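# Put blue foam block, or else cardboard box, in tote

## Task

Look for a blue foam block lying on the room's floor. If one is there, place it inside the tote near the door; if no such block exists, place the cardboard box in that tote. The object placed must sit fully within the tote with nothing sticking out past its rim, and it must stay there on its own, not held by the robot, when the scene is ended. The robot must not tip over or be left leaning.

## Robot and tools

ROBOT. The robot is a Hello Robot Stretch 4 with one arm. It has an omni-wheel base, a mast carrying a lift, an arm that telescopes forward, a three-joint wrist (yaw, pitch, roll) and a two-finger gripper. It stands about 1.6 m tall, and the base rim lies within 0.23 m of the base origin.

FRAMES. The base frame sits on the floor under the base centre: x ahead, y to the left, z up. hand_pose is reported in this frame and marks a point between the open fingertips; it may be slightly wrong. With all wrist joints at 0, the hand axes line up with the base axes. The odometry frame is where the base frame was when the scene began. base_odometry counts wheel rotation only, so slipping shows up as movement; its heading runs -3.142 to 3.142, left positive.

execute_actions. Argument "actions" is a list holding one action or none (empty list = just read state and images). Argument "cameras" picks which images come back: head_camera, head_left_camera, head_right_camera, wrist_camera or all; omitted, null or ["all"] gives all, [] gives none, an unknown name rejects the call. An action may contain "base", "joints" or both, plus optional "pace" and "contact_limits"; or it contains only "end_of_arm".
- base: exactly one relative move from where the base last reported itself. {"translate_m": d} drives straight, forward positive, -2 to 2 m. {"strafe_m": d} slides sideways, left positive, -2 to 2 m. {"rotate_rad": d} spins in place, counter-clockwise (left) positive, -3.2 to 3.2 rad.
- joints: absolute targets by name, not offsets. lift_m 0 to 1.2 m; arm_m 0 to 0.55 m (extension forward); wrist_yaw_rad -1.134 to 4.276 (0 ahead, left positive, 3.14 tucked back, past 3.4 the arm may interfere); wrist_pitch_rad -1.117 to 4.259 (0 level, 1.57 pointing down); wrist_roll_rad -1.117 to 4.259 (0 keeps the fingers level; positive turns clockwise viewed from behind); gripper_m -0.038 to 0.141 m, the fingertip gap, negative meaning fingers squeeze together. Done tolerances: ±0.004 for lift, arm and gripper, ±0.02 for yaw and roll, ±0.05 for pitch. Joint targets outside range get clipped and the result notes it; any other bad value or unknown key refuses the whole call with no motion.
- pace: "slow", "default", "fast" or "max". Base top speeds are 0.1/0.3/0.4/0.6 m/s and 1/2/3/4 rad/s; with lift above 0.2 they shrink, reaching 0.3 m/s and 1 rad/s at lift 1.2.
- contact_limits: {"arm_m": value} from 0 (gentlest) to 0.75 (firmest), default 0.5; the arm stops when it pushes harder.
- end_of_arm: "enable_torque" re-powers wrist or gripper motors that shut off.
Motions in one action start together and may finish at different times; one action runs at most 15 s. A part left out of an action may still be driving toward an earlier target. To unfold the wrist at scene start, send lift_m 0.4 with wrist_yaw_rad 0 together.

wait: "seconds" 0 to 10; commands nothing, returns state and images.
zoom_image: "camera" plus "region" [x0, y0, x1, y1] in pixels from the image's top-left, at most 504 by 504, on that camera's latest full image.
finished_scene: "scene" is the number of the current scene; it ends that scene permanently after the last command is held, and reports success. Ending a reply without any tool call also ends everything.

RESULTS. base_status and joint_status tell how each motion ended: "done" (for the base, wheels turned the commanded amount even if slipping), "off_target" (stopped short, may still push), "contact_stop_at_<key>" (met something; the part then holds or may go slack), "limit_stop_at_<name>" (built-in limit), "time_out", "torque_fault" (wrist/gripper motor went limp; send enable_torque). "limit_stop_at_tilt" means leaning over 6 degrees: lift, arm and wheels go slack until it leans less. "limit_stop_at_own_body" means a joint nearly hit the robot; moving away still works, and it is likely with the gripper tilted up (pitch below -0.2) and rolled (roll below -0.4 or above 4). on_its_own lists what happened without command; "held at" is a held target, not the position. If any call reports a stop, later calls in that same reply are skipped. turned_by_wheels vs turned_by_imu differing by over about 0.1 rad suggests a bump or slip, with heading error roughly their difference. base_tilt gives forward and right lean in degrees, each with a fixed bias up to about 1.5. lidar_m has 12 distances in 30-degree sectors, first straight ahead then counter-clockwise (4th left, 7th behind, 10th right); "-" means nothing seen or closer than 0.25 m; it sees from about 0.15 m up, misses glass and thin legs. wrist_depth_mm is a 7 by 7 grid of depths (100 to 2000 mm, "-" unknown), top-left first. motor_effort gives percent of max, positive toward larger joint values, peak in brackets; it has fixed bias and noise. Wheel efforts positive mean turning right.

GRIPPING. Command a gap smaller than the object; squeezing harder pulls it toward the wrist somewhat. Gripper reading and "done" don't prove a grasp; a firm grip shows as a clear gripper effort change when commanded at 0 or above. If fingertips snag a surface below, lift up.

CAMERAS. head_camera looks forward and down from the mast top (turn the base to look around); head_left_camera and head_right_camera are fisheyes aimed steeper, showing base and arm; wrist_camera looks along the fingers, tips near the image bottom.

AVOID. Do not drive or turn carrying over 1 kg with arm_m above 0.2, especially at fast paces; avoid steady hard pushes, high gripper pushes or high contact limits, which can tip the robot. Avoid dropping, slamming or hard hits; a level gripper with over about 2 kg may fault the wrist. Loose objects may occasionally get nudged. Release the object so it rests inside the tote by itself before ending.

Each tool is called as name(argument=value, ...) on one line, values as JSON.

## Session

execute_actions(actions=[])

Scene clock: 0.00 s.
base_odometry: x=+0.000 y=+0.000 heading=+0.000 (m, m, rad; odometry frame)
turned_by_wheels: +0.000 (rad since the last result)
turned_by_imu: +0.000 (rad since the last result)
base_tilt: forward=+0.0 right=-0.4 (deg)
lidar_m: 1.16 1.68 1.28 1.03 1.02 1.15 1.25 1.72 0.83 0.66 0.65 0.74
base_status: not commanded
joint_positions: lift_m=+0.178 arm_m=-0.001 wrist_yaw_rad=+3.074 wrist_pitch_rad=-0.008 wrist_roll_rad=+0.008 gripper_m=+0.057
joint_status: not commanded
motor_effort: lift_m=+18 arm_m=-1 wrist_yaw_rad=+0 wrist_pitch_rad=-7 wrist_roll_rad=+1 gripper_m=-4 wheel_0=+0 wheel_1=-1 wheel_2=+1 (%)
hand_pose: x=-0.1120 y=+0.1067 z=+0.3587 quat_wxyz=(+0.034, +0.004, +0.004, +0.999) (m; base frame)
wrist_depth_mm: 145 147 1921 - 1661 1205 976 / - 146 - - 1661 1229 991 / 106 142 252 - 1661 1255 976 / 114 144 304 - 1708 1229 1025 / 143 1708 1921 - 1708 1255 1008 / 1576 1661 216 1464 210 1229 991 / 1060 1025 946 145 946 891 917
pictures: head_camera, head_left_camera, head_right_camera, wrist_camera
Images, in order (width x height): head_camera 420x560, head_left_camera 420x672, head_right_camera 420x672, wrist_camera 616x392.

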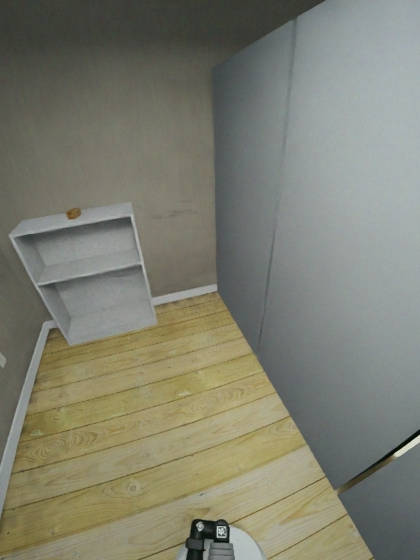

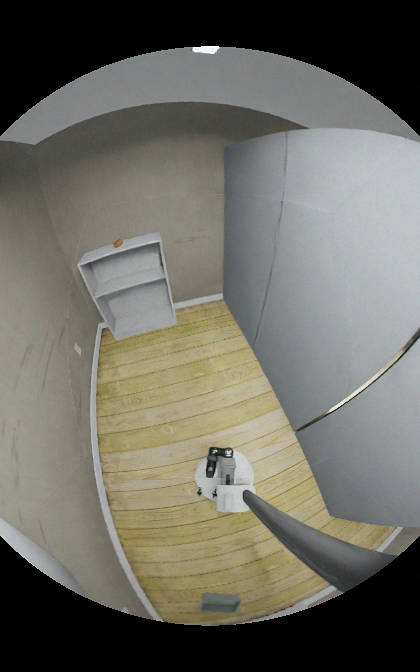

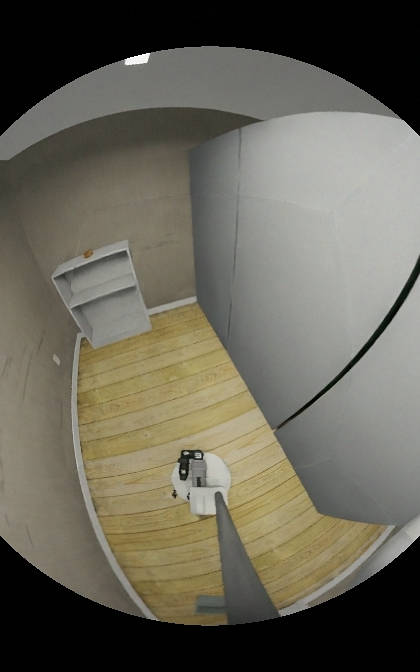

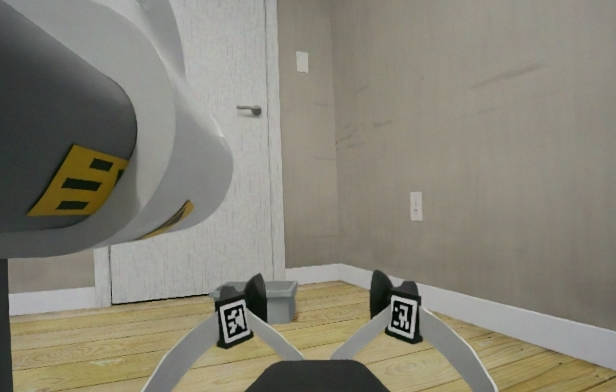

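The tote is behind; unseen area is back-right.

execute_actions(actions=[{"base":{"rotate_rad":-2.1},"pace":"fast"}])

Scene clock: 2.07 s.
base_odometry: x=+0.000 y=+0.000 heading=-2.099 (m, m, rad; odometry frame)
turned_by_wheels: -2.099 (rad since the last result)
turned_by_imu: -2.067 (rad since the last result)
base_tilt: forward=+0.0 right=-0.4 (deg)
lidar_m: 0.81 0.66 0.65 0.76 1.18 1.70 1.27 1.04 1.00 1.12 1.21 1.71
base_status: done
joint_positions: lift_m=+0.178 arm_m=-0.001 wrist_yaw_rad=+3.074 wrist_pitch_rad=-0.008 wrist_roll_rad=+0.008 gripper_m=+0.057
joint_status: not commanded
motor_effort: lift_m=+18(18) arm_m=-1(1) wrist_yaw_rad=+0(1) wrist_pitch_rad=-6(6) wrist_roll_rad=+0(1) gripper_m=-5(3) wheel_0=+2(11) wheel_1=+3(14) wheel_2=+2(10) (%)
hand_pose: x=-0.1120 y=+0.1067 z=+0.3587 quat_wxyz=(+0.034, +0.004, +0.004, +0.999) (m; base frame)
wrist_depth_mm: 145 146 1576 - - 1863 1661 / - 146 1576 - - 1863 1661 / 106 142 251 - - 1863 1661 / 114 145 303 - - 1863 1756 / 143 1182 1499 1983 - 1863 1708 / 1042 1229 214 1618 210 1430 1366 / 976 1025 946 145 976 904 946
pictures: head_camera, head_left_camera, head_right_camera, wrist_camera
Images, in order (width x height): head_camera 420x560, head_left_camera 420x672, head_right_camera 420x672, wrist_camera 616x392.

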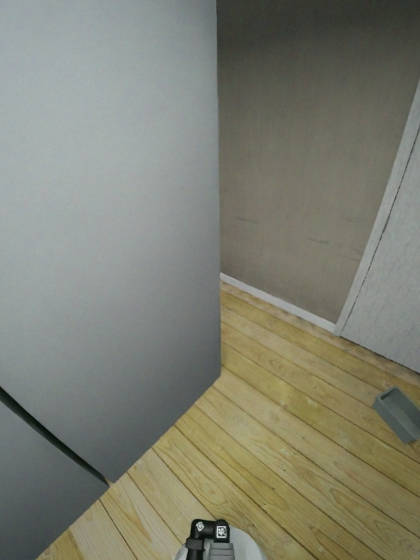

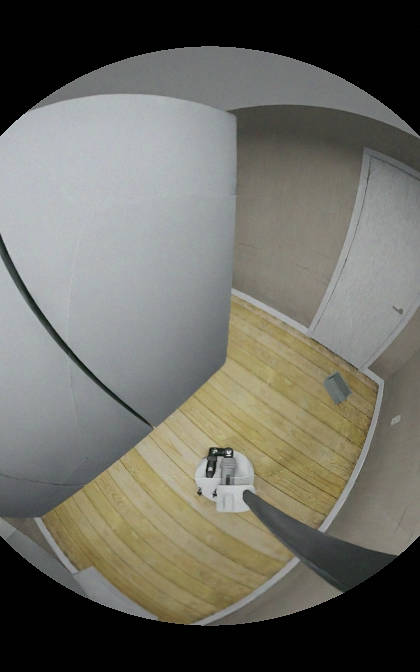

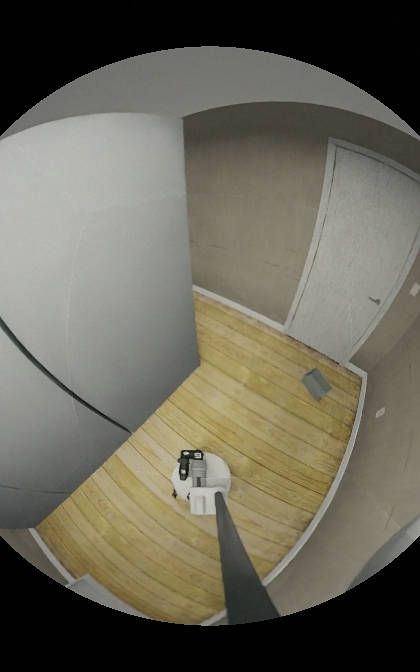

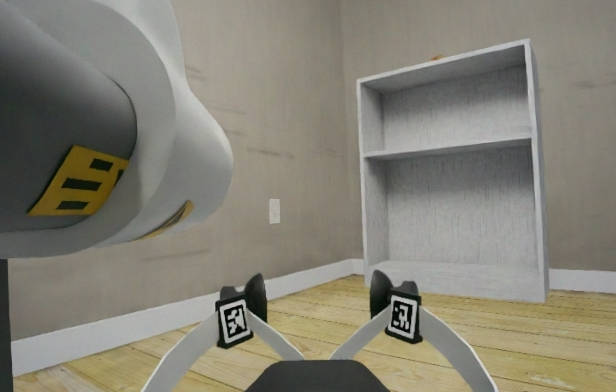

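execute_actions(actions=[{"base":{"strafe_m":-0.4},"pace":"max"}], cameras=[])

execute_actions(actions=[{"base":{"translate_m":0.65},"pace":"max"}])

Scene clock: 4.37 s.
base_odometry: x=-0.345 y=+0.202 heading=-2.099 (m, m, rad; odometry frame)
turned_by_wheels: +0.000 (rad since the last result)
turned_by_imu: -0.002 (rad since the last result)
base_tilt: forward=+0.1 right=-0.4 (deg)
lidar_m: 1.68 0.98 0.95 1.09 1.72 1.77 0.89 0.71 0.70 0.80 0.88 0.96
base_status: done
joint_positions: lift_m=+0.178 arm_m=-0.001 wrist_yaw_rad=+3.074 wrist_pitch_rad=-0.008 wrist_roll_rad=+0.008 gripper_m=+0.057
joint_status: not commanded
motor_effort: lift_m=+18(18) arm_m=-1(1) wrist_yaw_rad=+3(0) wrist_pitch_rad=-6(7) wrist_roll_rad=+2(0) gripper_m=-5(5) wheel_0=-2(14) wheel_1=+3(14) wheel_2=+0(3) (%)
hand_pose: x=-0.1120 y=+0.1067 z=+0.3587 quat_wxyz=(+0.034, +0.004, +0.004, +0.999) (m; base frame)
wrist_depth_mm: 145 147 1182 1537 - - 1921 / - 146 1182 1576 - - 1863 / 106 142 251 1537 - - 1863 / 114 144 306 1537 - - 1983 / 143 891 1138 1499 - 1983 1863 / 778 931 216 1397 210 1464 1397 / 759 878 931 145 960 904 931
pictures: none
No camera images: the call's "cameras" was empty. Leave "cameras" out to get every camera's image.

Scene clock: 6.93 s.
base_odometry: x=-0.673 y=-0.360 heading=-2.099 (m, m, rad; odometry frame)
turned_by_wheels: +0.000 (rad since the last result)
turned_by_imu: -0.001 (rad since the last result)
base_tilt: forward=+0.0 right=-0.5 (deg)
lidar_m: 1.12 0.55 0.54 0.60 1.01 2.45 1.41 1.14 1.13 0.63 0.62 0.96
base_status: done
joint_positions: lift_m=+0.178 arm_m=-0.001 wrist_yaw_rad=+3.074 wrist_pitch_rad=-0.008 wrist_roll_rad=+0.008 gripper_m=+0.057
joint_status: not commanded
motor_effort: lift_m=+18(18) arm_m=-1(1) wrist_yaw_rad=-1(2) wrist_pitch_rad=-6(7) wrist_roll_rad=+2(1) gripper_m=-3(5) wheel_0=-1(8) wheel_1=+2(9) wheel_2=+3(17) (%)
hand_pose: x=-0.1120 y=+0.1067 z=+0.3587 quat_wxyz=(+0.034, +0.004, +0.004, +0.999) (m; base frame)
wrist_depth_mm: 145 146 1756 - - - - / - 146 1708 - - - - / 106 143 252 - - - - / 114 144 304 - - - - / 143 1281 1808 - - - - / 1098 1308 216 1576 208 1499 1397 / 1042 1025 946 145 960 904 960
pictures: head_camera, head_left_camera, head_right_camera, wrist_camera
Images, in order (width x height): head_camera 420x560, head_left_camera 420x672, head_right_camera 420x672, wrist_camera 616x392.

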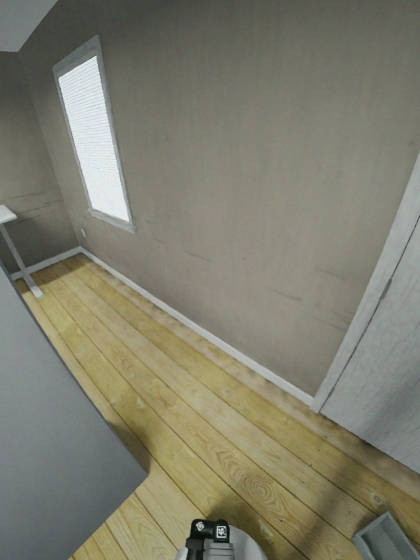

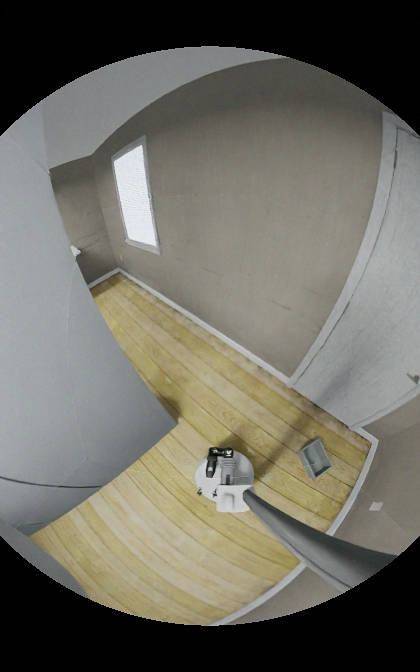

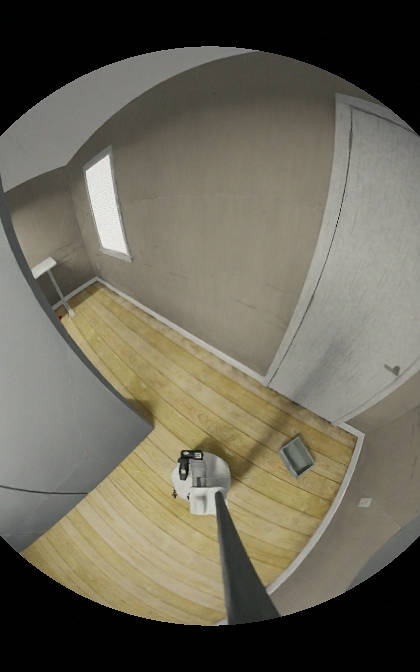

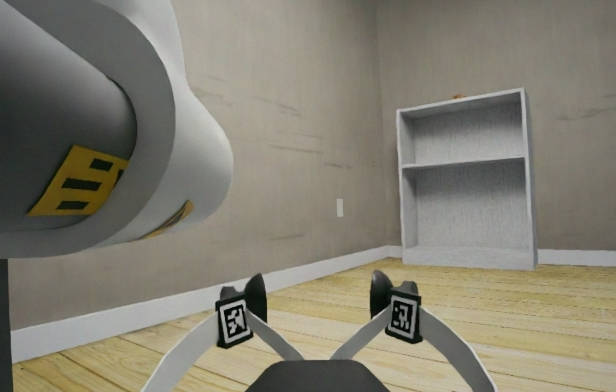

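execute_actions(actions=[{"base":{"translate_m":0.66},"pace":"fast"}], cameras=[])

execute_actions(actions=[{"base":{"rotate_rad":0.77},"pace":"fast"}], cameras=["head_camera","head_left_camera"])

Scene clock: 10.33 s.
base_odometry: x=-1.006 y=-0.930 heading=-2.099 (m, m, rad; odometry frame)
turned_by_wheels: +0.000 (rad since the last result)
turned_by_imu: -0.002 (rad since the last result)
base_tilt: forward=+0.0 right=-0.6 (deg)
lidar_m: 0.57 0.88 2.41 0.52 0.46 2.89 1.93 0.95 0.79 0.59 0.50 0.50
base_status: done
joint_positions: lift_m=+0.178 arm_m=-0.001 wrist_yaw_rad=+3.074 wrist_pitch_rad=-0.008 wrist_roll_rad=+0.008 gripper_m=+0.057
joint_status: not commanded
motor_effort: lift_m=+18(18) arm_m=-1(1) wrist_yaw_rad=+0(3) wrist_pitch_rad=-7(8) wrist_roll_rad=+1(0) gripper_m=-4(3) wheel_0=+0(11) wheel_1=+1(9) wheel_2=+0(12) (%)
hand_pose: x=-0.1120 y=+0.1067 z=+0.3587 quat_wxyz=(+0.034, +0.004, +0.004, +0.999) (m; base frame)
wrist_depth_mm: 145 147 - - - - - / - 145 - - - - - / 106 142 253 - - - - / 113 145 304 - - - - / 143 1708 - - - - - / 1464 1661 216 1576 209 1499 1397 / 1078 1008 946 145 960 891 960
pictures: none
No camera images: the call's "cameras" was empty. Leave "cameras" out to get every camera's image.

Scene clock: 11.63 s.
base_odometry: x=-1.006 y=-0.930 heading=-1.329 (m, m, rad; odometry frame)
turned_by_wheels: +0.770 (rad since the last result)
turned_by_imu: +0.757 (rad since the last result)
base_tilt: forward=+0.2 right=-0.4 (deg)
lidar_m: 1.42 0.69 0.46 0.44 2.54 1.71 0.80 0.80 0.54 0.49 0.50 0.66
base_status: done
joint_positions: lift_m=+0.178 arm_m=-0.001 wrist_yaw_rad=+3.074 wrist_pitch_rad=-0.008 wrist_roll_rad=+0.008 gripper_m=+0.057
joint_status: not commanded
motor_effort: lift_m=+18(18) arm_m=-1(1) wrist_yaw_rad=+1(1) wrist_pitch_rad=-7(6) wrist_roll_rad=+1(1) gripper_m=-4(5) wheel_0=-2(8) wheel_1=-1(10) wheel_2=-1(12) (%)
hand_pose: x=-0.1120 y=+0.1067 z=+0.3587 quat_wxyz=(+0.034, +0.004, +0.004, +0.999) (m; base frame)
wrist_depth_mm: 145 147 1661 1808 1863 1808 - / - 145 1708 1756 1756 1921 - / 106 142 252 1756 1921 1983 1983 / 114 145 306 1863 1863 1921 - / 143 1661 1708 1756 1808 1863 1983 / 1098 1576 215 1537 208 1464 1397 / 991 1008 904 145 960 904 946
pictures: head_camera, head_left_camera
Images, in order (width x height): head_camera 420x560, head_left_camera 420x672.

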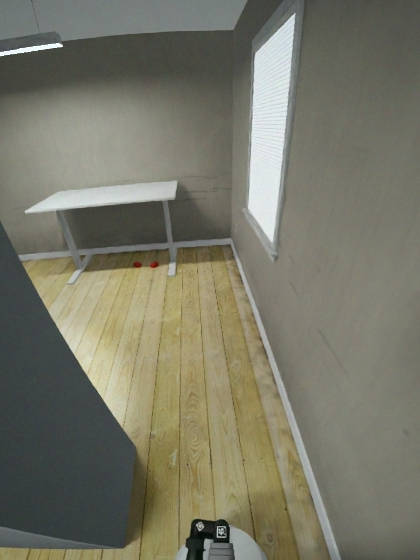

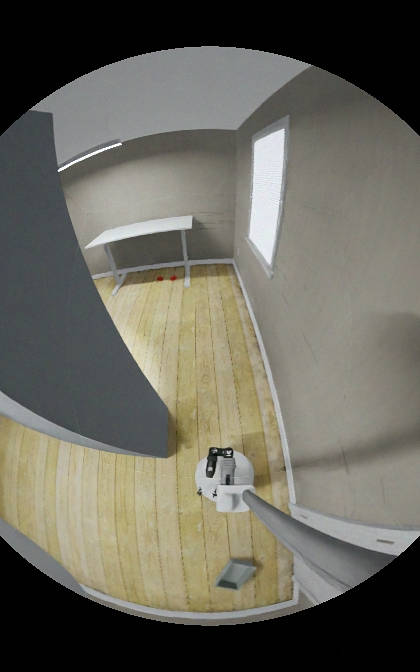

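execute_actions(actions=[{"base":{"translate_m":1.1},"pace":"max"}], cameras=[])

execute_actions(actions=[{"base":{"rotate_rad":1.2},"pace":"fast"}])

Scene clock: 15.10 s.
base_odometry: x=-0.743 y=-1.998 heading=-1.329 (m, m, rad; odometry frame)
turned_by_wheels: +0.000 (rad since the last result)
turned_by_imu: -0.002 (rad since the last result)
base_tilt: forward=+0.0 right=-0.4 (deg)
lidar_m: 1.00 1.32 1.68 2.55 0.75 0.74 1.88 0.64 0.41 0.37 0.37 0.45
base_status: done
joint_positions: lift_m=+0.178 arm_m=-0.001 wrist_yaw_rad=+3.074 wrist_pitch_rad=-0.008 wrist_roll_rad=+0.008 gripper_m=+0.057
joint_status: not commanded
motor_effort: lift_m=+18(18) arm_m=-1(1) wrist_yaw_rad=-1(0) wrist_pitch_rad=-6(6) wrist_roll_rad=+0(0) gripper_m=-4(2) wheel_0=-2(8) wheel_1=+0(9) wheel_2=+1(15) (%)
hand_pose: x=-0.1120 y=+0.1067 z=+0.3587 quat_wxyz=(+0.034, +0.004, +0.004, +0.999) (m; base frame)
wrist_depth_mm: 145 146 - - - 741 1229 / - 146 - - - 759 1255 / 106 142 252 - - 768 931 / 113 145 303 - - 768 1229 / 143 1397 - - - 778 1205 / 904 1366 215 1537 209 788 1025 / 878 1025 946 145 960 707 741
pictures: none
No camera images: the call's "cameras" was empty. Leave "cameras" out to get every camera's image.

Scene clock: 16.63 s.
base_odometry: x=-0.743 y=-1.998 heading=-0.130 (m, m, rad; odometry frame)
turned_by_wheels: +1.200 (rad since the last result)
turned_by_imu: +1.180 (rad since the last result)
base_tilt: forward=+0.1 right=-0.6 (deg)
lidar_m: 1.92 1.61 0.73 0.83 1.37 0.52 0.40 0.36 0.40 0.51 1.31 1.36
base_status: done
joint_positions: lift_m=+0.178 arm_m=-0.001 wrist_yaw_rad=+3.074 wrist_pitch_rad=-0.008 wrist_roll_rad=+0.008 gripper_m=+0.057
joint_status: not commanded
motor_effort: lift_m=+18(18) arm_m=-1(1) wrist_yaw_rad=+1(1) wrist_pitch_rad=-6(6) wrist_roll_rad=+1(1) gripper_m=-3(6) wheel_0=+0(12) wheel_1=-2(12) wheel_2=-2(11) (%)
hand_pose: x=-0.1120 y=+0.1067 z=+0.3587 quat_wxyz=(+0.034, +0.004, +0.004, +0.999) (m; base frame)
wrist_depth_mm: 145 147 569 661 778 931 1160 / - 146 574 654 768 904 1098 / 106 142 252 654 759 904 1078 / 114 145 304 647 750 891 1078 / 143 488 559 640 750 878 1098 / 442 496 215 640 208 878 1060 / 445 484 544 153 707 854 946
pictures: head_camera, head_left_camera, head_right_camera, wrist_camera
Images, in order (width x height): head_camera 420x560, head_left_camera 420x672, head_right_camera 420x672, wrist_camera 616x392.

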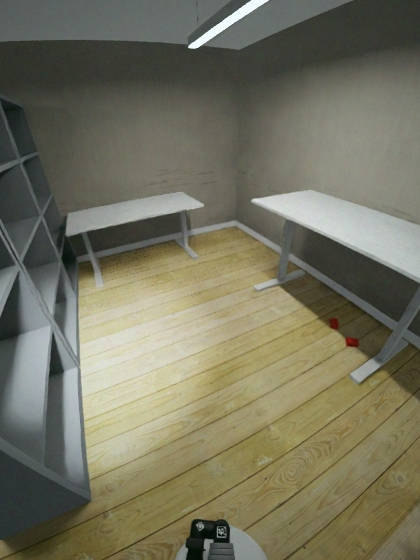

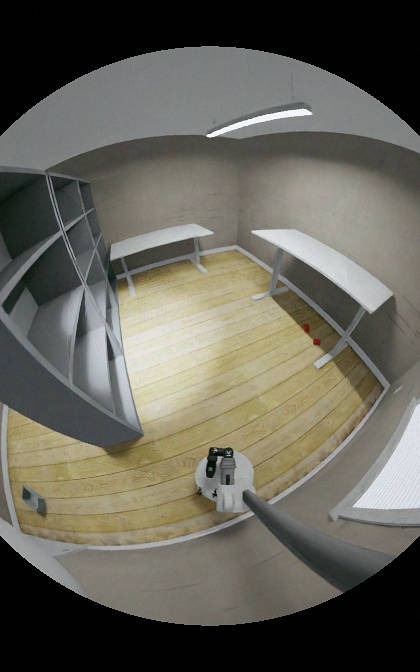

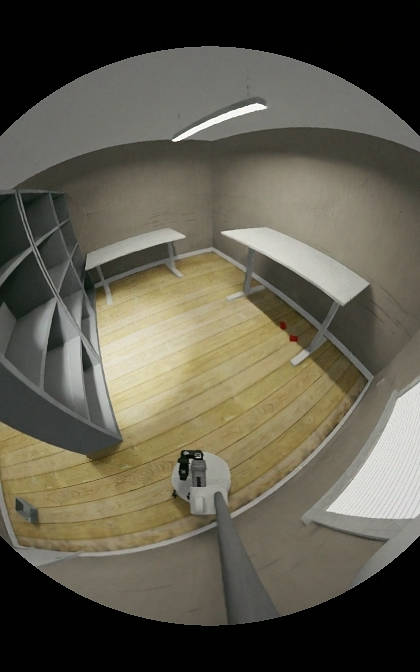

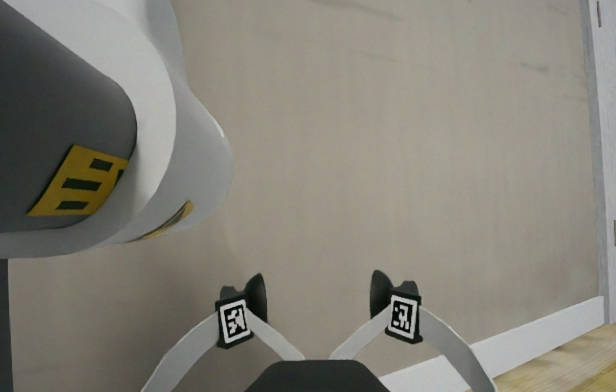

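zoom_image(camera="head_camera", region=[0,170,420,400])

Region (0, 170, 420, 400) of head_camera's 420x560 image, scaled by 1.200, with more detail than that image has; it fills the top 276 rows of this view, and the rest is white.

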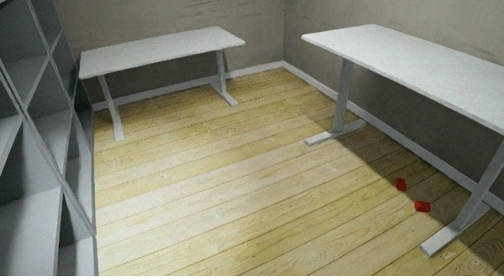

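execute_actions(actions=[{"base":{"translate_m":0.9},"joints":{"lift_m":0.3,"wrist_yaw_rad":0.5},"pace":"max"}])

Scene clock: 21.37 s.
base_odometry: x=+0.150 y=-2.114 heading=-0.130 (m, m, rad; odometry frame)
turned_by_wheels: +0.000 (rad since the last result)
turned_by_imu: -0.003 (rad since the last result)
base_tilt: forward=+0.0 right=-0.4 (deg)
lidar_m: 1.28 1.73 1.20 0.92 0.87 1.63 1.20 1.13 1.20 0.88 0.84 0.88
base_status: done
joint_positions: lift_m=+0.300 arm_m=-0.001 wrist_yaw_rad=+0.500 wrist_pitch_rad=-0.008 wrist_roll_rad=+0.008 gripper_m=+0.057
joint_status: all done
motor_effort: lift_m=+19(23) arm_m=-1(1) wrist_yaw_rad=+0(8) wrist_pitch_rad=-7(6) wrist_roll_rad=-1(1) gripper_m=-5(4) wheel_0=+0(12) wheel_1=+2(10) wheel_2=+1(18) (%)
hand_pose: x=+0.4650 y=+0.0617 z=+0.4805 quat_wxyz=(+0.969, +0.005, -0.003, +0.248) (m; base frame)
wrist_depth_mm: 1576 - - - - - - / 1464 - - - - - - / 1576 - - - - - - / 1537 - - - - - - / 1499 - - - - - - / 1464 1983 216 1983 210 1863 1808 / 1308 1336 1205 145 1229 1138 1229
pictures: head_camera, head_left_camera, head_right_camera, wrist_camera
Images, in order (width x height): head_camera 420x560, head_left_camera 420x672, head_right_camera 420x672, wrist_camera 616x392.

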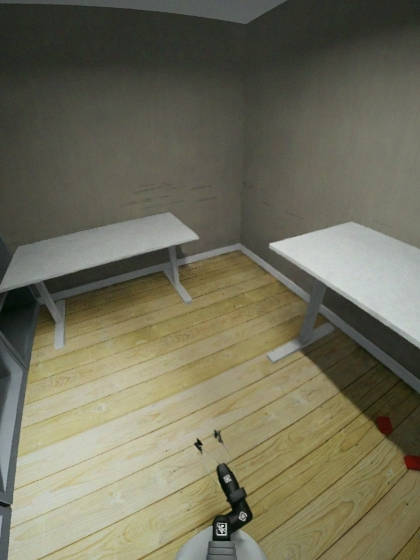

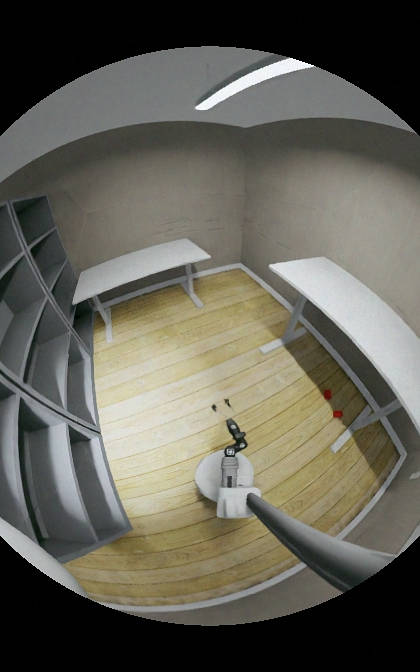

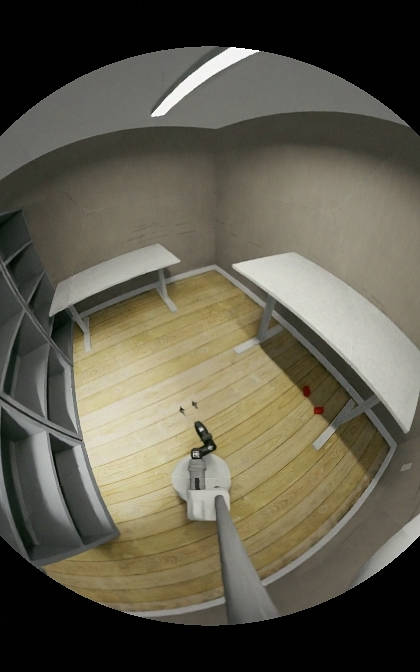

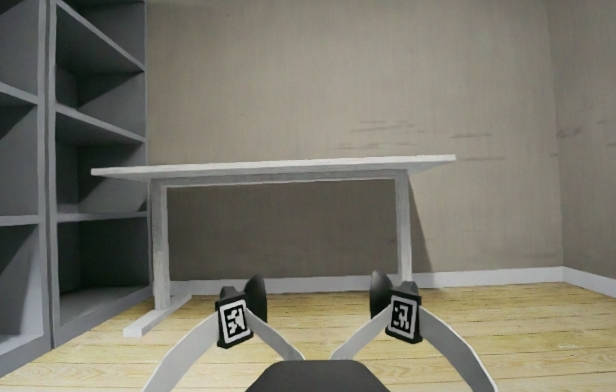

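execute_actions(actions=[{"base":{"rotate_rad":0.48},"joints":{"lift_m":0.25,"wrist_yaw_rad":3.1},"pace":"fast"}], cameras=[])

execute_actions(actions=[{"base":{"translate_m":-0.58},"joints":{"lift_m":0.19},"pace":"max"}], cameras=[])

execute_actions(actions=[{"base":{"strafe_m":1.0},"pace":"max"}], cameras=["head_left_camera"])

Scene clock: 24.43 s.
base_odometry: x=+0.150 y=-2.114 heading=+0.350 (m, m, rad; odometry frame)
turned_by_wheels: +0.480 (rad since the last result)
turned_by_imu: +0.471 (rad since the last result)
base_tilt: forward=+0.1 right=-0.5 (deg)
lidar_m: 1.76 1.27 0.90 0.87 1.72 1.24 1.15 1.19 0.89 0.84 0.89 1.24
base_status: done
joint_positions: lift_m=+0.250 arm_m=-0.001 wrist_yaw_rad=+3.099 wrist_pitch_rad=-0.008 wrist_roll_rad=+0.008 gripper_m=+0.057
joint_status: all done
motor_effort: lift_m=+15(18) arm_m=-1(1) wrist_yaw_rad=+3(7) wrist_pitch_rad=-6(7) wrist_roll_rad=+0(0) gripper_m=-5(5) wheel_0=+0(10) wheel_1=-1(8) wheel_2=+0(10) (%)
hand_pose: x=-0.1146 y=+0.0995 z=+0.4308 quat_wxyz=(+0.021, +0.004, +0.004, +1.000) (m; base frame)
wrist_depth_mm: 145 145 1366 1336 1308 1366 1366 / - 145 1336 1308 1336 1397 1430 / - 131 210 1308 1336 1366 1397 / 110 144 254 1336 1308 1366 1366 / 143 1308 1308 1308 1366 1308 1366 / 1255 1308 217 1308 209 1336 1336 / 1182 1229 1118 145 1138 1078 1118
pictures: none
No camera images: the call's "cameras" was empty. Leave "cameras" out to get every camera's image.

Scene clock: 26.90 s.
base_odometry: x=-0.395 y=-2.313 heading=+0.350 (m, m, rad; odometry frame)
turned_by_wheels: +0.000 (rad since the last result)
turned_by_imu: +0.000 (rad since the last result)
base_tilt: forward=-0.1 right=-0.6 (deg)
lidar_m: 2.32 1.27 0.94 1.31 0.87 0.63 0.55 0.57 0.81 0.86 0.90 1.24
base_status: done
joint_positions: lift_m=+0.190 arm_m=-0.001 wrist_yaw_rad=+3.100 wrist_pitch_rad=-0.008 wrist_roll_rad=+0.008 gripper_m=+0.057
joint_status: all done
motor_effort: lift_m=+16(16) arm_m=-1(1) wrist_yaw_rad=+0(2) wrist_pitch_rad=-6(7) wrist_roll_rad=+0(0) gripper_m=-6(4) wheel_0=+0(9) wheel_1=-1(10) wheel_2=-3(14) (%)
hand_pose: x=-0.1146 y=+0.0994 z=+0.3708 quat_wxyz=(+0.021, +0.004, +0.004, +1.000) (m; base frame)
wrist_depth_mm: 145 146 741 759 759 759 768 / - 145 750 741 750 768 768 / - 131 210 732 750 759 759 / 110 143 255 741 741 750 750 / 143 723 723 741 741 741 750 / 715 723 216 741 208 741 741 / 707 715 732 145 741 732 741
pictures: none
No camera images: the call's "cameras" was empty. Leave "cameras" out to get every camera's image.

Scene clock: 29.97 s.
base_odometry: x=-0.738 y=-1.374 heading=+0.350 (m, m, rad; odometry frame)
turned_by_wheels: +0.000 (rad since the last result)
turned_by_imu: +0.003 (rad since the last result)
base_tilt: forward=+0.2 right=-0.3 (deg)
lidar_m: 0.31 0.32 0.49 1.30 0.88 0.62 0.59 0.62 0.86 1.84 1.93 0.35
base_status: done
joint_positions: lift_m=+0.190 arm_m=-0.001 wrist_yaw_rad=+3.100 wrist_pitch_rad=-0.008 wrist_roll_rad=+0.008 gripper_m=+0.057
joint_status: not commanded
motor_effort: lift_m=+16(16) arm_m=-1(1) wrist_yaw_rad=+1(1) wrist_pitch_rad=-7(6) wrist_roll_rad=+0(0) gripper_m=-5(3) wheel_0=+2(12) wheel_1=-3(17) wheel_2=+0(1) (%)
hand_pose: x=-0.1146 y=+0.0994 z=+0.3708 quat_wxyz=(+0.021, +0.004, +0.004, +1.000) (m; base frame)
wrist_depth_mm: 145 146 741 759 768 759 750 / - 145 741 750 759 759 759 / - 131 210 741 759 759 768 / 110 144 256 732 741 750 741 / 143 723 750 741 750 741 759 / 715 732 216 741 208 750 759 / 715 723 732 145 732 723 750
pictures: head_left_camera
Images, in order (width x height): head_left_camera 420x672.

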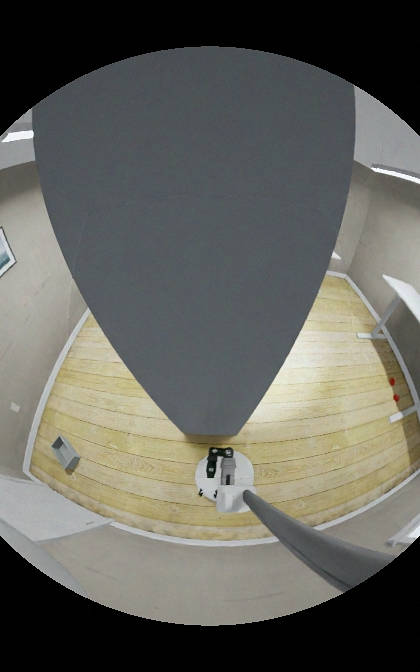

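execute_actions(actions=[{"base":{"strafe_m":0.62},"pace":"max"}], cameras=["head_left_camera"])

execute_actions(actions=[{"base":{"translate_m":1.5},"pace":"max"}], cameras=["head_left_camera","head_camera"])

Scene clock: 32.50 s.
base_odometry: x=-0.951 y=-0.791 heading=+0.350 (m, m, rad; odometry frame)
turned_by_wheels: +0.000 (rad since the last result)
turned_by_imu: +0.001 (rad since the last result)
base_tilt: forward=+0.2 right=-0.6 (deg)
lidar_m: 1.02 2.08 1.49 0.69 0.85 0.61 0.61 0.63 0.85 2.35 0.48 0.42
base_status: done
joint_positions: lift_m=+0.190 arm_m=-0.001 wrist_yaw_rad=+3.100 wrist_pitch_rad=-0.008 wrist_roll_rad=+0.008 gripper_m=+0.057
joint_status: not commanded
motor_effort: lift_m=+16(16) arm_m=-1(1) wrist_yaw_rad=+3(1) wrist_pitch_rad=-8(7) wrist_roll_rad=+0(0) gripper_m=-4(4) wheel_0=+2(14) wheel_1=-1(15) wheel_2=+0(0) (%)
hand_pose: x=-0.1146 y=+0.0994 z=+0.3708 quat_wxyz=(+0.021, +0.004, +0.004, +1.000) (m; base frame)
wrist_depth_mm: 145 145 750 750 732 732 732 / - 145 750 741 732 741 750 / - 131 211 750 723 732 741 / 110 144 254 741 732 732 732 / 143 732 732 732 723 723 732 / 723 723 215 732 209 715 732 / 707 715 732 153 707 723 732
pictures: head_left_camera
Images, in order (width x height): head_left_camera 420x672.

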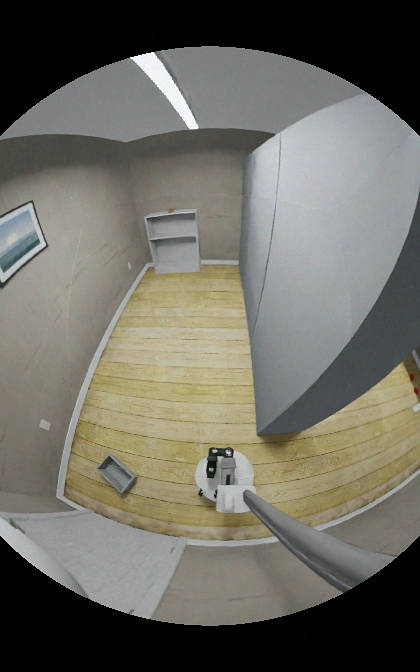

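Scene clock: 36.47 s.
base_odometry: x=+0.458 y=-0.277 heading=+0.350 (m, m, rad; odometry frame)
turned_by_wheels: +0.000 (rad since the last result)
turned_by_imu: -0.003 (rad since the last result)
base_tilt: forward=+0.2 right=-0.5 (deg)
lidar_m: 0.98 1.40 1.51 1.45 1.53 1.81 1.01 0.36 0.25 0.25 0.25 0.35
base_status: done
joint_positions: lift_m=+0.190 arm_m=-0.001 wrist_yaw_rad=+3.100 wrist_pitch_rad=-0.008 wrist_roll_rad=+0.008 gripper_m=+0.057
joint_status: not commanded
motor_effort: lift_m=+16(16) arm_m=-1(1) wrist_yaw_rad=+0(2) wrist_pitch_rad=-6(7) wrist_roll_rad=+1(1) gripper_m=-2(3) wheel_0=-1(12) wheel_1=+0(9) wheel_2=+1(17) (%)
hand_pose: x=-0.1146 y=+0.0994 z=+0.3708 quat_wxyz=(+0.021, +0.004, +0.004, +1.000) (m; base frame)
wrist_depth_mm: 145 146 - - - - 1983 / - 145 - - - - - / - 131 210 - - - 1921 / 110 144 255 - - - 1983 / 143 750 - - - - - / 521 798 215 1618 209 1499 1464 / 512 723 976 153 991 917 976
pictures: head_camera, head_left_camera
Images, in order (width x height): head_camera 420x560, head_left_camera 420x672.

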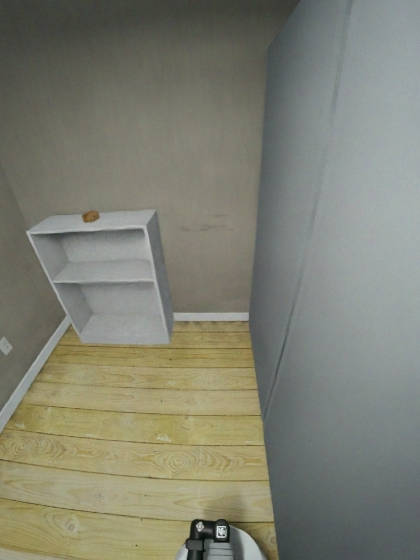

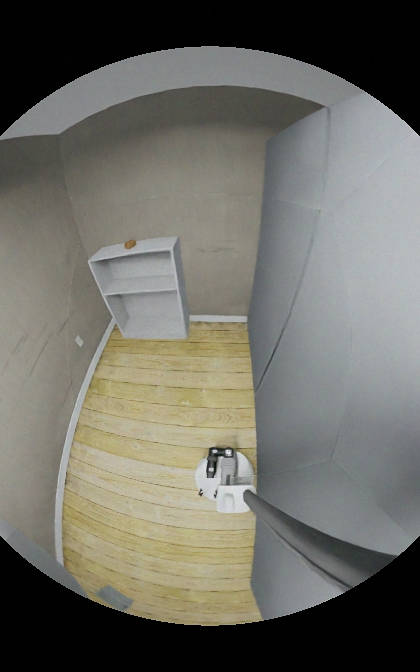

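execute_actions(actions=[{"base":{"strafe_m":0.95},"joints":{"lift_m":0.85,"wrist_yaw_rad":0,"gripper_m":0.14},"pace":"max"}])

Scene clock: 39.67 s.
base_odometry: x=+0.132 y=+0.616 heading=+0.350 (m, m, rad; odometry frame)
turned_by_wheels: +0.000 (rad since the last result)
turned_by_imu: +0.002 (rad since the last result)
base_tilt: forward=+0.2 right=-0.5 (deg)
lidar_m: 1.31 0.72 0.52 0.50 0.52 0.73 1.58 2.14 1.24 1.17 1.25 1.40
base_status: done
joint_positions: lift_m=+0.850 arm_m=-0.001 wrist_yaw_rad=+0.000 wrist_pitch_rad=-0.008 wrist_roll_rad=+0.008 gripper_m=+0.140
joint_status: all done
motor_effort: lift_m=+20(23) arm_m=-1(1) wrist_yaw_rad=-1(6) wrist_pitch_rad=-6(6) wrist_roll_rad=+1(1) gripper_m=-3(5) wheel_0=+2(17) wheel_1=-2(15) wheel_2=+0(1) (%)
hand_pose: x=+0.4585 y=-0.0873 z=+1.0305 quat_wxyz=(+1.000, +0.004, -0.004, +0.000) (m; base frame)
wrist_depth_mm: 878 1308 1499 1464 1464 1464 1430 / 904 1308 1464 1464 1430 1499 1430 / 891 1308 1464 1464 1430 1430 1464 / 878 1308 1464 1464 1430 1430 1430 / 878 1281 1397 1397 1366 1464 1430 / 854 1060 1205 1397 1430 202 1366 / 854 1160 1430 151 1397 1229 1430
pictures: head_camera, head_left_camera, head_right_camera, wrist_camera
Images, in order (width x height): head_camera 420x560, head_left_camera 420x672, head_right_camera 420x672, wrist_camera 616x392.

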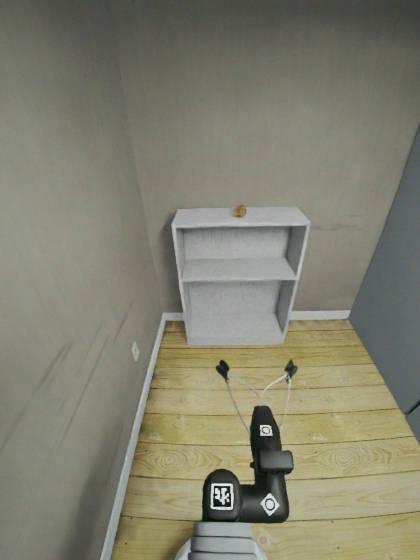

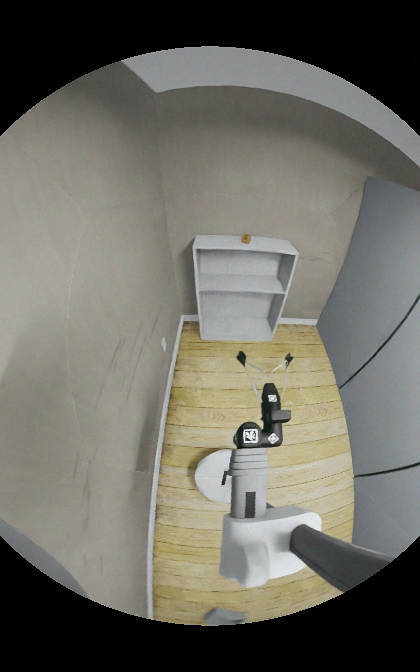

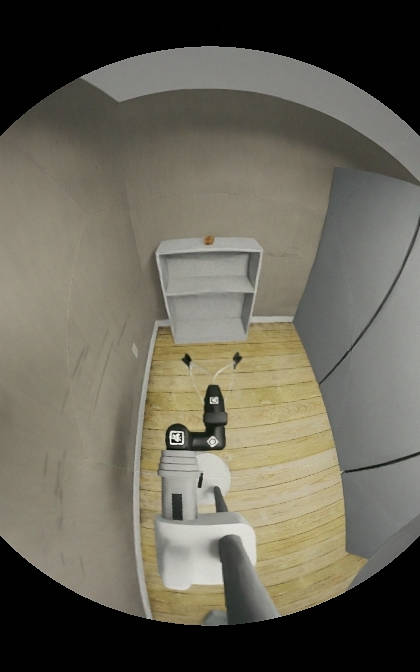

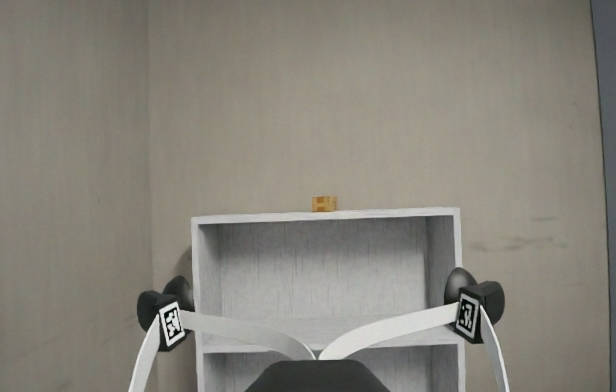

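execute_actions(actions=[{"base":{"translate_m":0.65},"joints":{"lift_m":0.89},"pace":"max"}], cameras=["wrist_camera","head_camera"])

Scene clock: 43.00 s.
base_odometry: x=+0.742 y=+0.839 heading=+0.350 (m, m, rad; odometry frame)
turned_by_wheels: +0.000 (rad since the last result)
turned_by_imu: -0.002 (rad since the last result)
base_tilt: forward=-0.1 right=-0.6 (deg)
lidar_m: 0.69 0.72 0.51 0.50 0.52 0.73 2.14 1.69 1.24 1.18 1.22 0.71
base_status: done
joint_positions: lift_m=+0.890 arm_m=-0.001 wrist_yaw_rad=+0.000 wrist_pitch_rad=-0.009 wrist_roll_rad=+0.008 gripper_m=+0.140
joint_status: all done
motor_effort: lift_m=+19(22) arm_m=-1(1) wrist_yaw_rad=-1(0) wrist_pitch_rad=-6(7) wrist_roll_rad=+1(1) gripper_m=-3(2) wheel_0=+2(9) wheel_1=+2(7) wheel_2=-2(14) (%)
hand_pose: x=+0.4585 y=-0.0873 z=+1.0706 quat_wxyz=(+1.000, +0.004, -0.004, +0.000) (m; base frame)
wrist_depth_mm: 809 809 788 798 788 788 778 / 798 798 798 788 778 798 788 / 798 788 788 788 768 788 768 / 788 798 778 778 778 778 778 / 788 603 559 569 627 580 603 / 535 585 750 741 741 203 627 / 530 654 741 151 741 723 627
pictures: head_camera, wrist_camera
Images, in order (width x height): head_camera 420x560, wrist_camera 616x392.

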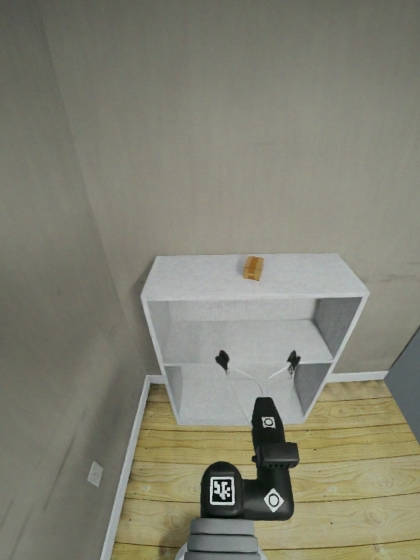

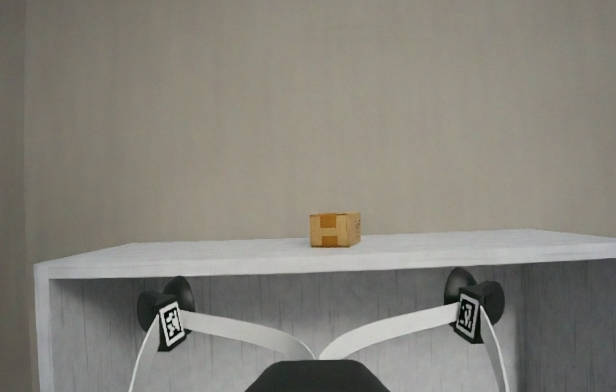

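execute_actions(actions=[{"base":{"strafe_m":-0.035},"joints":{"lift_m":0.915,"arm_m":0.2},"pace":"fast"}], cameras=["wrist_camera"])

execute_actions(actions=[{"joints":{"arm_m":0.36},"pace":"fast"}], cameras=["wrist_camera","head_camera"])

Scene clock: 44.97 s.
base_odometry: x=+0.754 y=+0.806 heading=+0.350 (m, m, rad; odometry frame)
turned_by_wheels: +0.000 (rad since the last result)
turned_by_imu: -0.001 (rad since the last result)
base_tilt: forward=+0.1 right=-0.5 (deg)
lidar_m: 0.68 0.70 0.55 0.53 0.57 0.78 2.19 1.67 1.21 1.15 1.21 0.72
base_status: done
joint_positions: lift_m=+0.915 arm_m=+0.199 wrist_yaw_rad=+0.000 wrist_pitch_rad=-0.009 wrist_roll_rad=+0.008 gripper_m=+0.140
joint_status: all done
motor_effort: lift_m=+20(22) arm_m=+6(7) wrist_yaw_rad=+0(1) wrist_pitch_rad=-6(7) wrist_roll_rad=+0(0) gripper_m=-2(1) wheel_0=-2(10) wheel_1=+1(11) wheel_2=+0(0) (%)
hand_pose: x=+0.6584 y=-0.0874 z=+1.0955 quat_wxyz=(+1.000, +0.004, -0.004, +0.000) (m; base frame)
wrist_depth_mm: 591 597 597 585 597 585 585 / 597 591 585 580 591 580 585 / 591 585 585 585 580 580 574 / 585 580 574 580 580 580 580 / 580 580 591 402 580 574 569 / 345 304 298 324 314 202 290 / 370 276 539 151 539 539 544
pictures: wrist_camera
Images, in order (width x height): wrist_camera 616x392.

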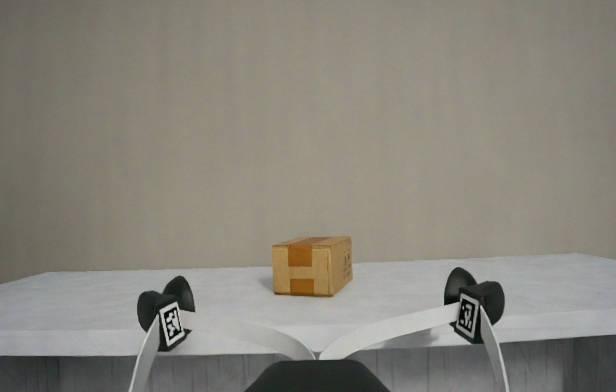

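Scene clock: 46.30 s.
base_odometry: x=+0.754 y=+0.806 heading=+0.350 (m, m, rad; odometry frame)
turned_by_wheels: +0.000 (rad since the last result)
turned_by_imu: +0.000 (rad since the last result)
base_tilt: forward=+0.0 right=-0.5 (deg)
lidar_m: 0.67 0.70 0.55 0.53 0.57 0.77 2.20 1.65 1.20 1.15 1.20 0.72
base_status: not commanded
joint_positions: lift_m=+0.915 arm_m=+0.359 wrist_yaw_rad=+0.000 wrist_pitch_rad=-0.009 wrist_roll_rad=+0.008 gripper_m=+0.140
joint_status: all done
motor_effort: lift_m=+20(20) arm_m=+5(7) wrist_yaw_rad=+1(1) wrist_pitch_rad=-5(6) wrist_roll_rad=+0(1) gripper_m=-1(2) wheel_0=-2(2) wheel_1=+1(1) wheel_2=+0(0) (%)
hand_pose: x=+0.8184 y=-0.0874 z=+1.0955 quat_wxyz=(+1.000, +0.004, -0.004, +0.000) (m; base frame)
wrist_depth_mm: 430 430 430 421 427 418 421 / 430 427 424 421 421 421 421 / 424 421 424 421 418 415 415 / 427 427 418 418 418 418 415 / 427 424 424 418 413 415 413 / 342 301 212 200 263 202 287 / 221 212 209 151 202 193 198
pictures: head_camera, wrist_camera
Images, in order (width x height): head_camera 420x560, wrist_camera 616x392.

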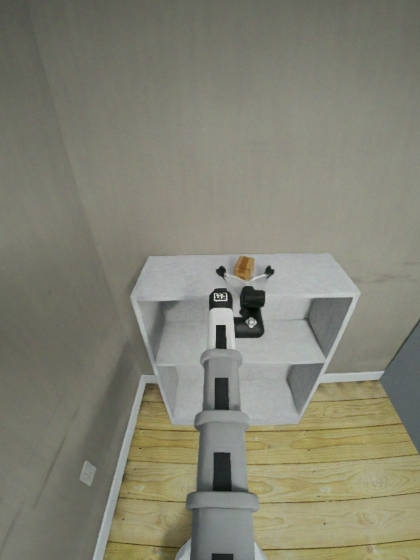

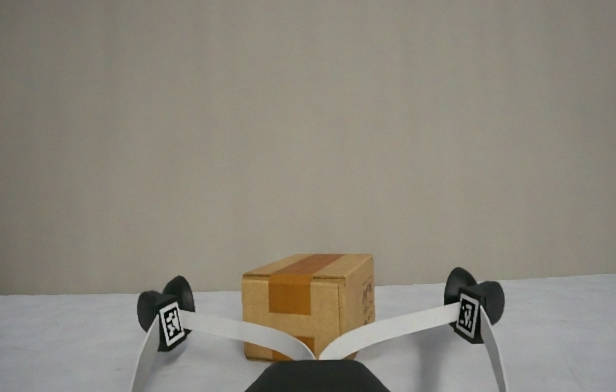

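execute_actions(actions=[{"joints":{"arm_m":0.385,"lift_m":0.905}}], cameras=[])

execute_actions(actions=[{"joints":{"gripper_m":0.015}}], cameras=["wrist_camera","head_camera"])

Scene clock: 47.30 s.
base_odometry: x=+0.754 y=+0.806 heading=+0.350 (m, m, rad; odometry frame)
turned_by_wheels: +0.000 (rad since the last result)
turned_by_imu: +0.000 (rad since the last result)
base_tilt: forward=+0.2 right=-0.4 (deg)
lidar_m: 0.69 0.71 0.57 0.53 0.57 0.78 2.20 1.66 1.19 1.13 1.21 0.72
base_status: not commanded
joint_positions: lift_m=+0.905 arm_m=+0.384 wrist_yaw_rad=+0.000 wrist_pitch_rad=-0.009 wrist_roll_rad=+0.008 gripper_m=+0.140
joint_status: all done
motor_effort: lift_m=+15(18) arm_m=+6(7) wrist_yaw_rad=+1(0) wrist_pitch_rad=-7(6) wrist_roll_rad=+1(1) gripper_m=-1(3) wheel_0=-2(2) wheel_1=+1(1) wheel_2=+0(0) (%)
hand_pose: x=+0.8434 y=-0.0874 z=+1.0859 quat_wxyz=(+1.000, +0.004, -0.004, +0.000) (m; base frame)
wrist_depth_mm: 402 404 399 402 397 394 394 / 402 402 397 397 397 394 392 / 402 399 399 394 394 394 394 / 402 402 399 394 394 389 389 / 397 399 397 224 394 394 389 / 304 268 188 174 225 203 258 / 196 188 186 151 180 174 180
pictures: none
No camera images: the call's "cameras" was empty. Leave "cameras" out to get every camera's image.

Scene clock: 49.53 s.
base_odometry: x=+0.754 y=+0.806 heading=+0.350 (m, m, rad; odometry frame)
turned_by_wheels: +0.000 (rad since the last result)
turned_by_imu: -0.001 (rad since the last result)
base_tilt: forward=+0.1 right=-0.4 (deg)
lidar_m: 0.67 0.71 0.56 0.52 0.56 0.79 2.19 1.64 1.20 1.14 1.19 0.70
base_status: not commanded
joint_positions: lift_m=+0.905 arm_m=+0.384 wrist_yaw_rad=+0.000 wrist_pitch_rad=-0.009 wrist_roll_rad=+0.008 gripper_m=+0.015
joint_status: all done
motor_effort: lift_m=+15(15) arm_m=+6(6) wrist_yaw_rad=+1(1) wrist_pitch_rad=-7(6) wrist_roll_rad=+1(1) gripper_m=-22(25) wheel_0=-2(2) wheel_1=+1(1) wheel_2=+0(0) (%)
hand_pose: x=+0.8434 y=-0.0874 z=+1.0859 quat_wxyz=(+1.000, +0.004, -0.004, +0.000) (m; base frame)
wrist_depth_mm: 402 404 402 399 399 397 394 / 402 397 402 399 397 394 392 / 399 404 399 397 397 392 394 / 394 397 394 394 394 392 389 / 397 394 399 224 392 392 389 / 303 301 185 164 186 264 258 / 196 164 174 162 168 160 181
pictures: head_camera, wrist_camera
Images, in order (width x height): head_camera 420x560, wrist_camera 616x392.

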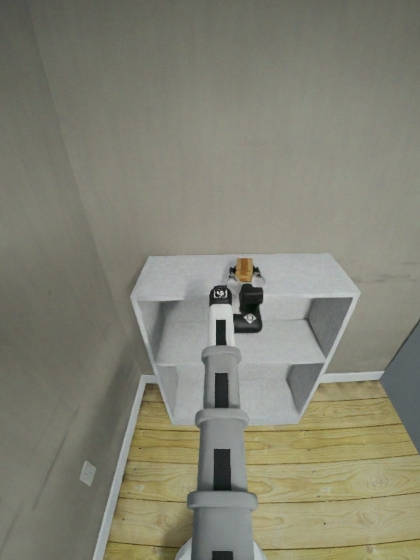

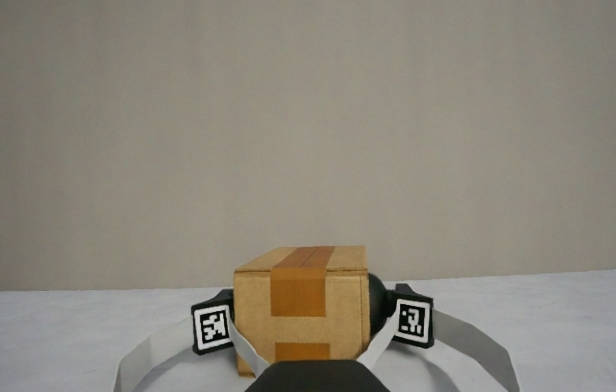

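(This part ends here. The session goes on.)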